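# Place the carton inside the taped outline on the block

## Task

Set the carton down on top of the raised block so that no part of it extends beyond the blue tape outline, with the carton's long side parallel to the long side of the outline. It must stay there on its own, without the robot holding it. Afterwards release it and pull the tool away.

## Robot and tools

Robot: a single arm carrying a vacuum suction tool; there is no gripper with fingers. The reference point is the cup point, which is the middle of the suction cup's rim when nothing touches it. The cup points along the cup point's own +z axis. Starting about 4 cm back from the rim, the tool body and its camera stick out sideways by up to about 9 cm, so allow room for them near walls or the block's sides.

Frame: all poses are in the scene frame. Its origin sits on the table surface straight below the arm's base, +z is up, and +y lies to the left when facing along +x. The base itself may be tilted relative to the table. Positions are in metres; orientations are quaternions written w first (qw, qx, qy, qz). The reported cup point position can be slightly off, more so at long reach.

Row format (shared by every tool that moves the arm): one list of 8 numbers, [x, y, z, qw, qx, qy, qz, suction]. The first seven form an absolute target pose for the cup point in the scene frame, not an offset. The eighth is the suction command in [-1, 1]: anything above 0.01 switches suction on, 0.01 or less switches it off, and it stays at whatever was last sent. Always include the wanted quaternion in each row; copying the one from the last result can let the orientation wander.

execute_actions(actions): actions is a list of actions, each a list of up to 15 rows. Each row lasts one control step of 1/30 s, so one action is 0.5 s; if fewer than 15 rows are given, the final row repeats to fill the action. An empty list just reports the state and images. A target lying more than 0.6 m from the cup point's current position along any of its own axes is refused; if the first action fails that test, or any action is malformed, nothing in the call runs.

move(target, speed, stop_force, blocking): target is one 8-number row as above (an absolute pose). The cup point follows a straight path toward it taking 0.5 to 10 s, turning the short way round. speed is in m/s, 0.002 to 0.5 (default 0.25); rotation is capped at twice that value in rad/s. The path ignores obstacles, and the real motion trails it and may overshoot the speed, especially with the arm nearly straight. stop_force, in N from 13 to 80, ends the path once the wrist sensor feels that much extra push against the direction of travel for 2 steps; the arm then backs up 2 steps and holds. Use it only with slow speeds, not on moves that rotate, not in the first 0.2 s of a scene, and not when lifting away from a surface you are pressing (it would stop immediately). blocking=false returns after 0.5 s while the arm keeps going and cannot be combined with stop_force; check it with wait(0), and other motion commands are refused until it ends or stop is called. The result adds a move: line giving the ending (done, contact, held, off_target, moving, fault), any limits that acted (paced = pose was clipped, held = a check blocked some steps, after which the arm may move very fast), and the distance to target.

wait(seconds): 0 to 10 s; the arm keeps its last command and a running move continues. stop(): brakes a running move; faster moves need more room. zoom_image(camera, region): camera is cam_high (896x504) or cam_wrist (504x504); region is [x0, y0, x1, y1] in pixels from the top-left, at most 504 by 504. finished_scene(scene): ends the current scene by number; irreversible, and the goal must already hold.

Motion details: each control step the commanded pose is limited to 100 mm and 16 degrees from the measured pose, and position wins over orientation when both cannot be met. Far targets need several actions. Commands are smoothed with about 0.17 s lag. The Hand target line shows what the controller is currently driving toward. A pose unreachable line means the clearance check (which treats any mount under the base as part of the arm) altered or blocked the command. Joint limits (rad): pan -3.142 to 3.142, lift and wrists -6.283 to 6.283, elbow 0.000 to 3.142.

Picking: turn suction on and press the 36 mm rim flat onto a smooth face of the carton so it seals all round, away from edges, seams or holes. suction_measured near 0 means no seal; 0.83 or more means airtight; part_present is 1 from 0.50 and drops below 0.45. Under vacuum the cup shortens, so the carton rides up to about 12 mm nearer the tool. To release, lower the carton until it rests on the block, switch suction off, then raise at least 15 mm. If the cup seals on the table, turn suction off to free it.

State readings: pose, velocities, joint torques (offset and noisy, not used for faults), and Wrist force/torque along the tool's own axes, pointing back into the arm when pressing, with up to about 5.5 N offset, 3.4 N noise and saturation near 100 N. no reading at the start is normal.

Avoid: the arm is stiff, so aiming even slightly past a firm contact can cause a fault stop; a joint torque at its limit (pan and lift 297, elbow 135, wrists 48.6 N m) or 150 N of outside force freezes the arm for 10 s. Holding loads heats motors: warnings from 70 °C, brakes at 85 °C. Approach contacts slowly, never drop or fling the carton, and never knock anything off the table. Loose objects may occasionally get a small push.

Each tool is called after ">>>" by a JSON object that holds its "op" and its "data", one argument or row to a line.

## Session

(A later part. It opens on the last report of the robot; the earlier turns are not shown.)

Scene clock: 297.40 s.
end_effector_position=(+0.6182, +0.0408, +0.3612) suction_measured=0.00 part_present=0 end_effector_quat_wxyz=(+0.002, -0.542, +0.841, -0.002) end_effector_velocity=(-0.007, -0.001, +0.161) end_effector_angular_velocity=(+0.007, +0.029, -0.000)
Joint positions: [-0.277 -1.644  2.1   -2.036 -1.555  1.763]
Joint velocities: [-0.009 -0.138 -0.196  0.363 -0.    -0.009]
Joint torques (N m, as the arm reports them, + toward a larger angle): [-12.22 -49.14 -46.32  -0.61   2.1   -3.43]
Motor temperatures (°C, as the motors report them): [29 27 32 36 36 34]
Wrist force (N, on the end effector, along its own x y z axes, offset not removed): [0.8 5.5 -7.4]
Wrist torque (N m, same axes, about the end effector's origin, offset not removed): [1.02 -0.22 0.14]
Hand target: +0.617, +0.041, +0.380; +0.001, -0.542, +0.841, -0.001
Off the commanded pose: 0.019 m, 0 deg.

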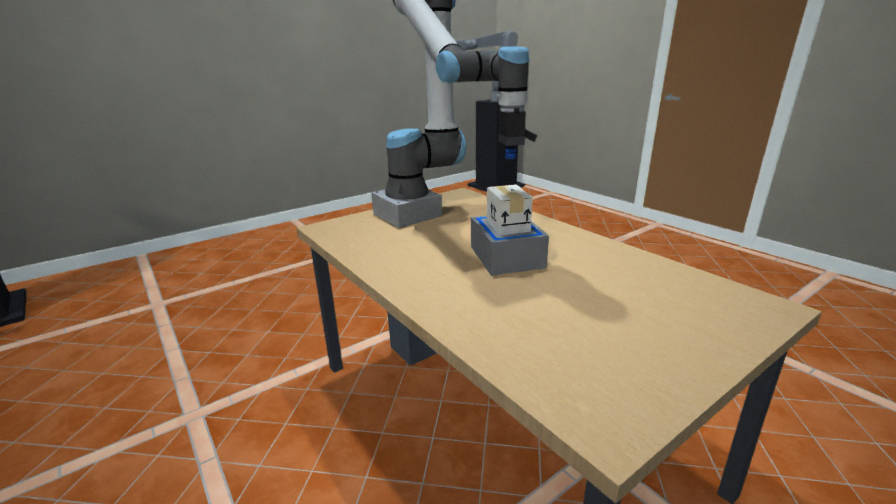

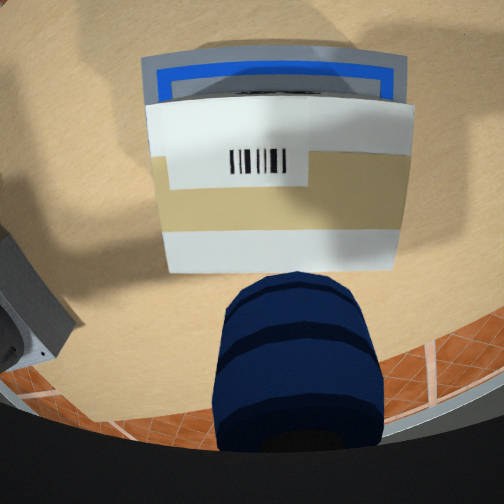

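>>> {"op": "execute_actions", "data": {
  "actions": []
}}

>>> {"op": "zoom_image", "data": {
  "camera": "cam_high",
  "region": [460, 170, 560, 270]
}}

Scene clock: 299.67 s.
end_effector_position=(+0.6173, +0.0407, +0.3796) suction_measured=0.00 part_present=0 end_effector_quat_wxyz=(+0.001, -0.542, +0.841, -0.001) end_effector_velocity=(-0.001, +0.000, -0.000) end_effector_angular_velocity=(+0.001, +0.000, -0.001)
Joint positions: [-0.278 -1.659  2.077 -1.994 -1.555  1.762]
Joint velocities: [ 0.    -0.001  0.001  0.     0.001  0.001]
Joint torques (N m, as the arm reports them, + toward a larger angle): [ -6.62 -58.04 -54.43  -0.65  -2.04  -3.41]
Motor temperatures (°C, as the motors report them): [29 27 32 36 36 34]
Wrist force (N, on the end effector, along its own x y z axes, offset not removed): [1.2 1.2 -1.7]
Wrist torque (N m, same axes, about the end effector's origin, offset not removed): [0.43 -0.17 0.02]
Hand target: +0.617, +0.041, +0.380; +0.001, -0.542, +0.841, -0.001
Off the commanded pose: 0.001 m, 0 deg.

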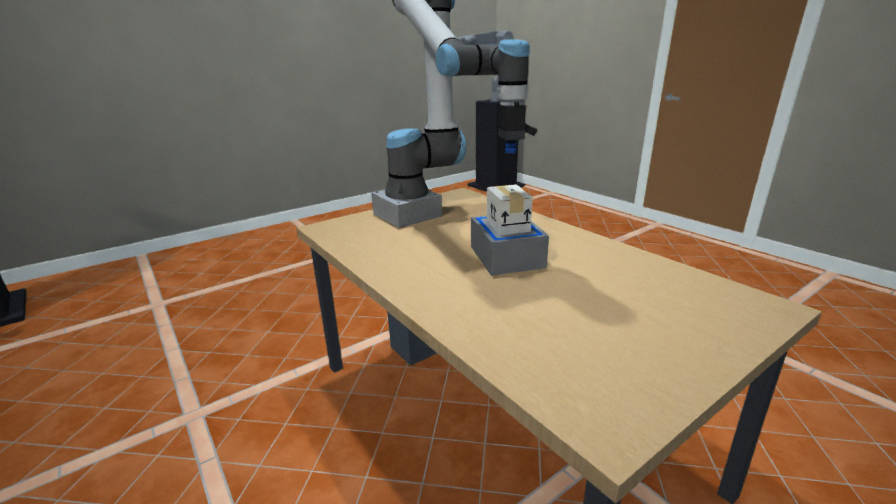

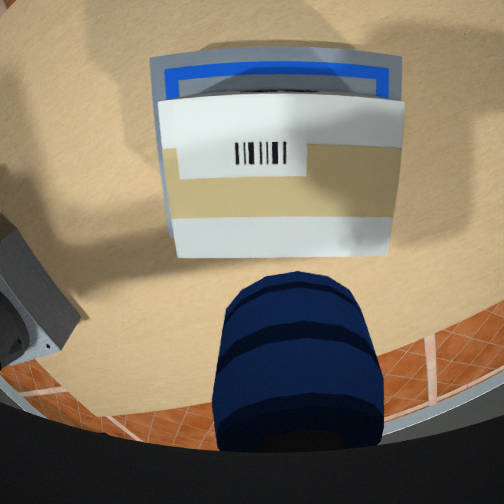

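Region (460, 170, 560, 270) of cam_high's 896x504 image, scaled by 5.040, with more detail than that image has.

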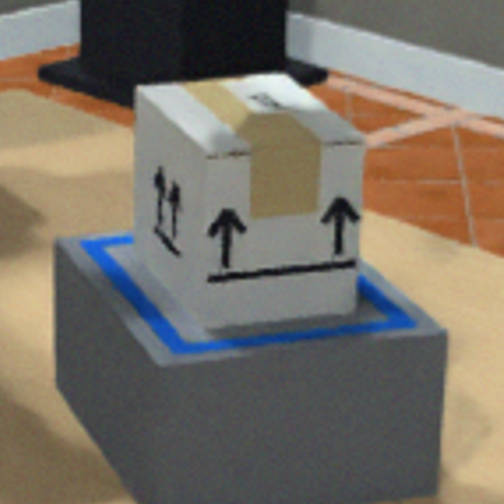

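>>> {"op": "execute_actions", "data": {
  "actions": []
}}

Scene clock: 306.70 s.
end_effector_position=(+0.6173, +0.0407, +0.3796) suction_measured=0.00 part_present=0 end_effector_quat_wxyz=(+0.001, -0.542, +0.841, -0.001) end_effector_velocity=(+0.000, +0.000, -0.000) end_effector_angular_velocity=(+0.001, -0.000, +0.000)
Joint positions: [-0.278 -1.659  2.077 -1.994 -1.555  1.762]
Joint velocities: [-0.     0.001 -0.    -0.     0.001 -0.   ]
Joint torques (N m, as the arm reports them, + toward a larger angle): [ -9.15 -58.5  -54.79  -0.91  -2.12  -3.6 ]
Motor temperatures (°C, as the motors report them): [29 27 32 36 36 34]
Wrist force (N, on the end effector, along its own x y z axes, offset not removed): [-1.4 3.4 -1.3]
Wrist torque (N m, same axes, about the end effector's origin, offset not removed): [0.67 0.07 0.19]
Hand target: +0.617, +0.041, +0.380; +0.001, -0.542, +0.841, -0.001
Off the commanded pose: 0.001 m, 0 deg.

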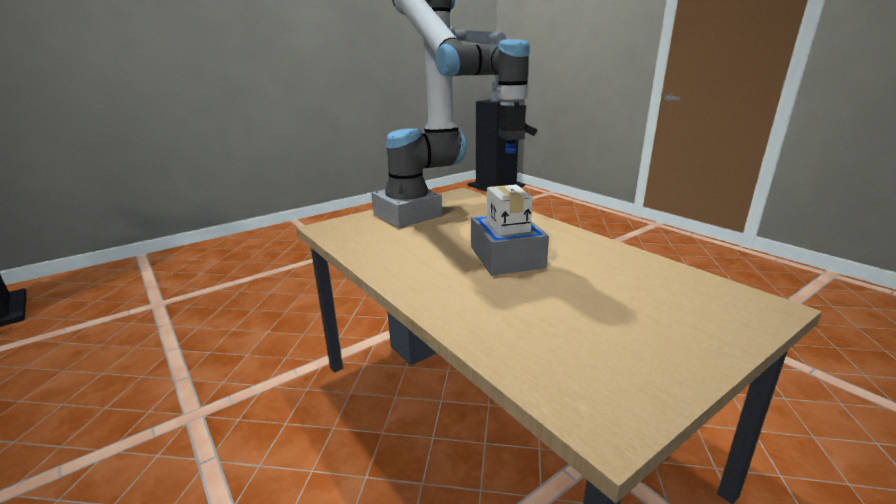

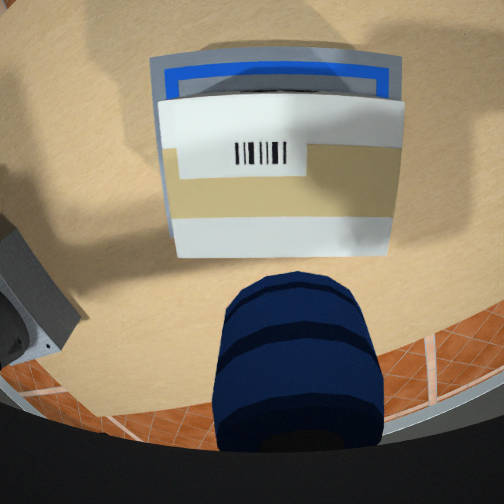

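>>> {"op": "zoom_image", "data": {
  "camera": "cam_high",
  "region": [450, 170, 570, 290]
}}

>>> {"op": "zoom_image", "data": {
  "camera": "cam_wrist",
  "region": [130, 30, 430, 270]
}}

Region (450, 170, 570, 290) of cam_high's 896x504 image, scaled by 4.200, with more detail than that image has.

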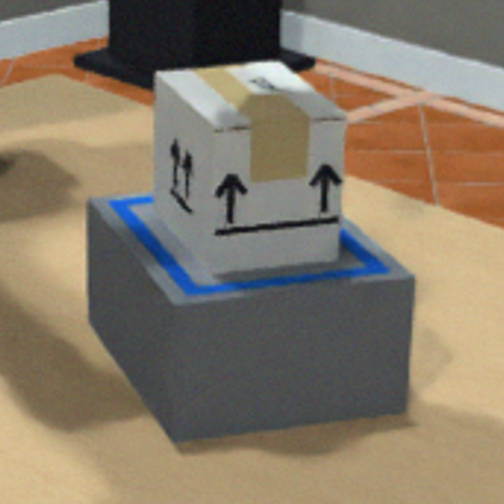

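Region (130, 30, 430, 270) of cam_wrist's 504x504 image, scaled by 1.680, with more detail than that image has; it fills the top 403 rows of this view, and the rest is white.

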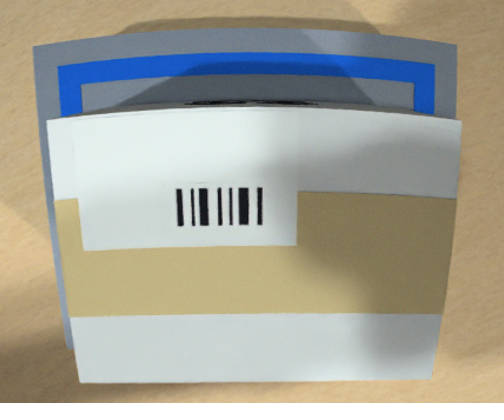

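The carton is still inside the outline and lined up with its long side. Suction is off and the arm is clear.

>>> {"op": "finished_scene", "data": {
  "scene": 2
}}

The scene is finished: the task was done.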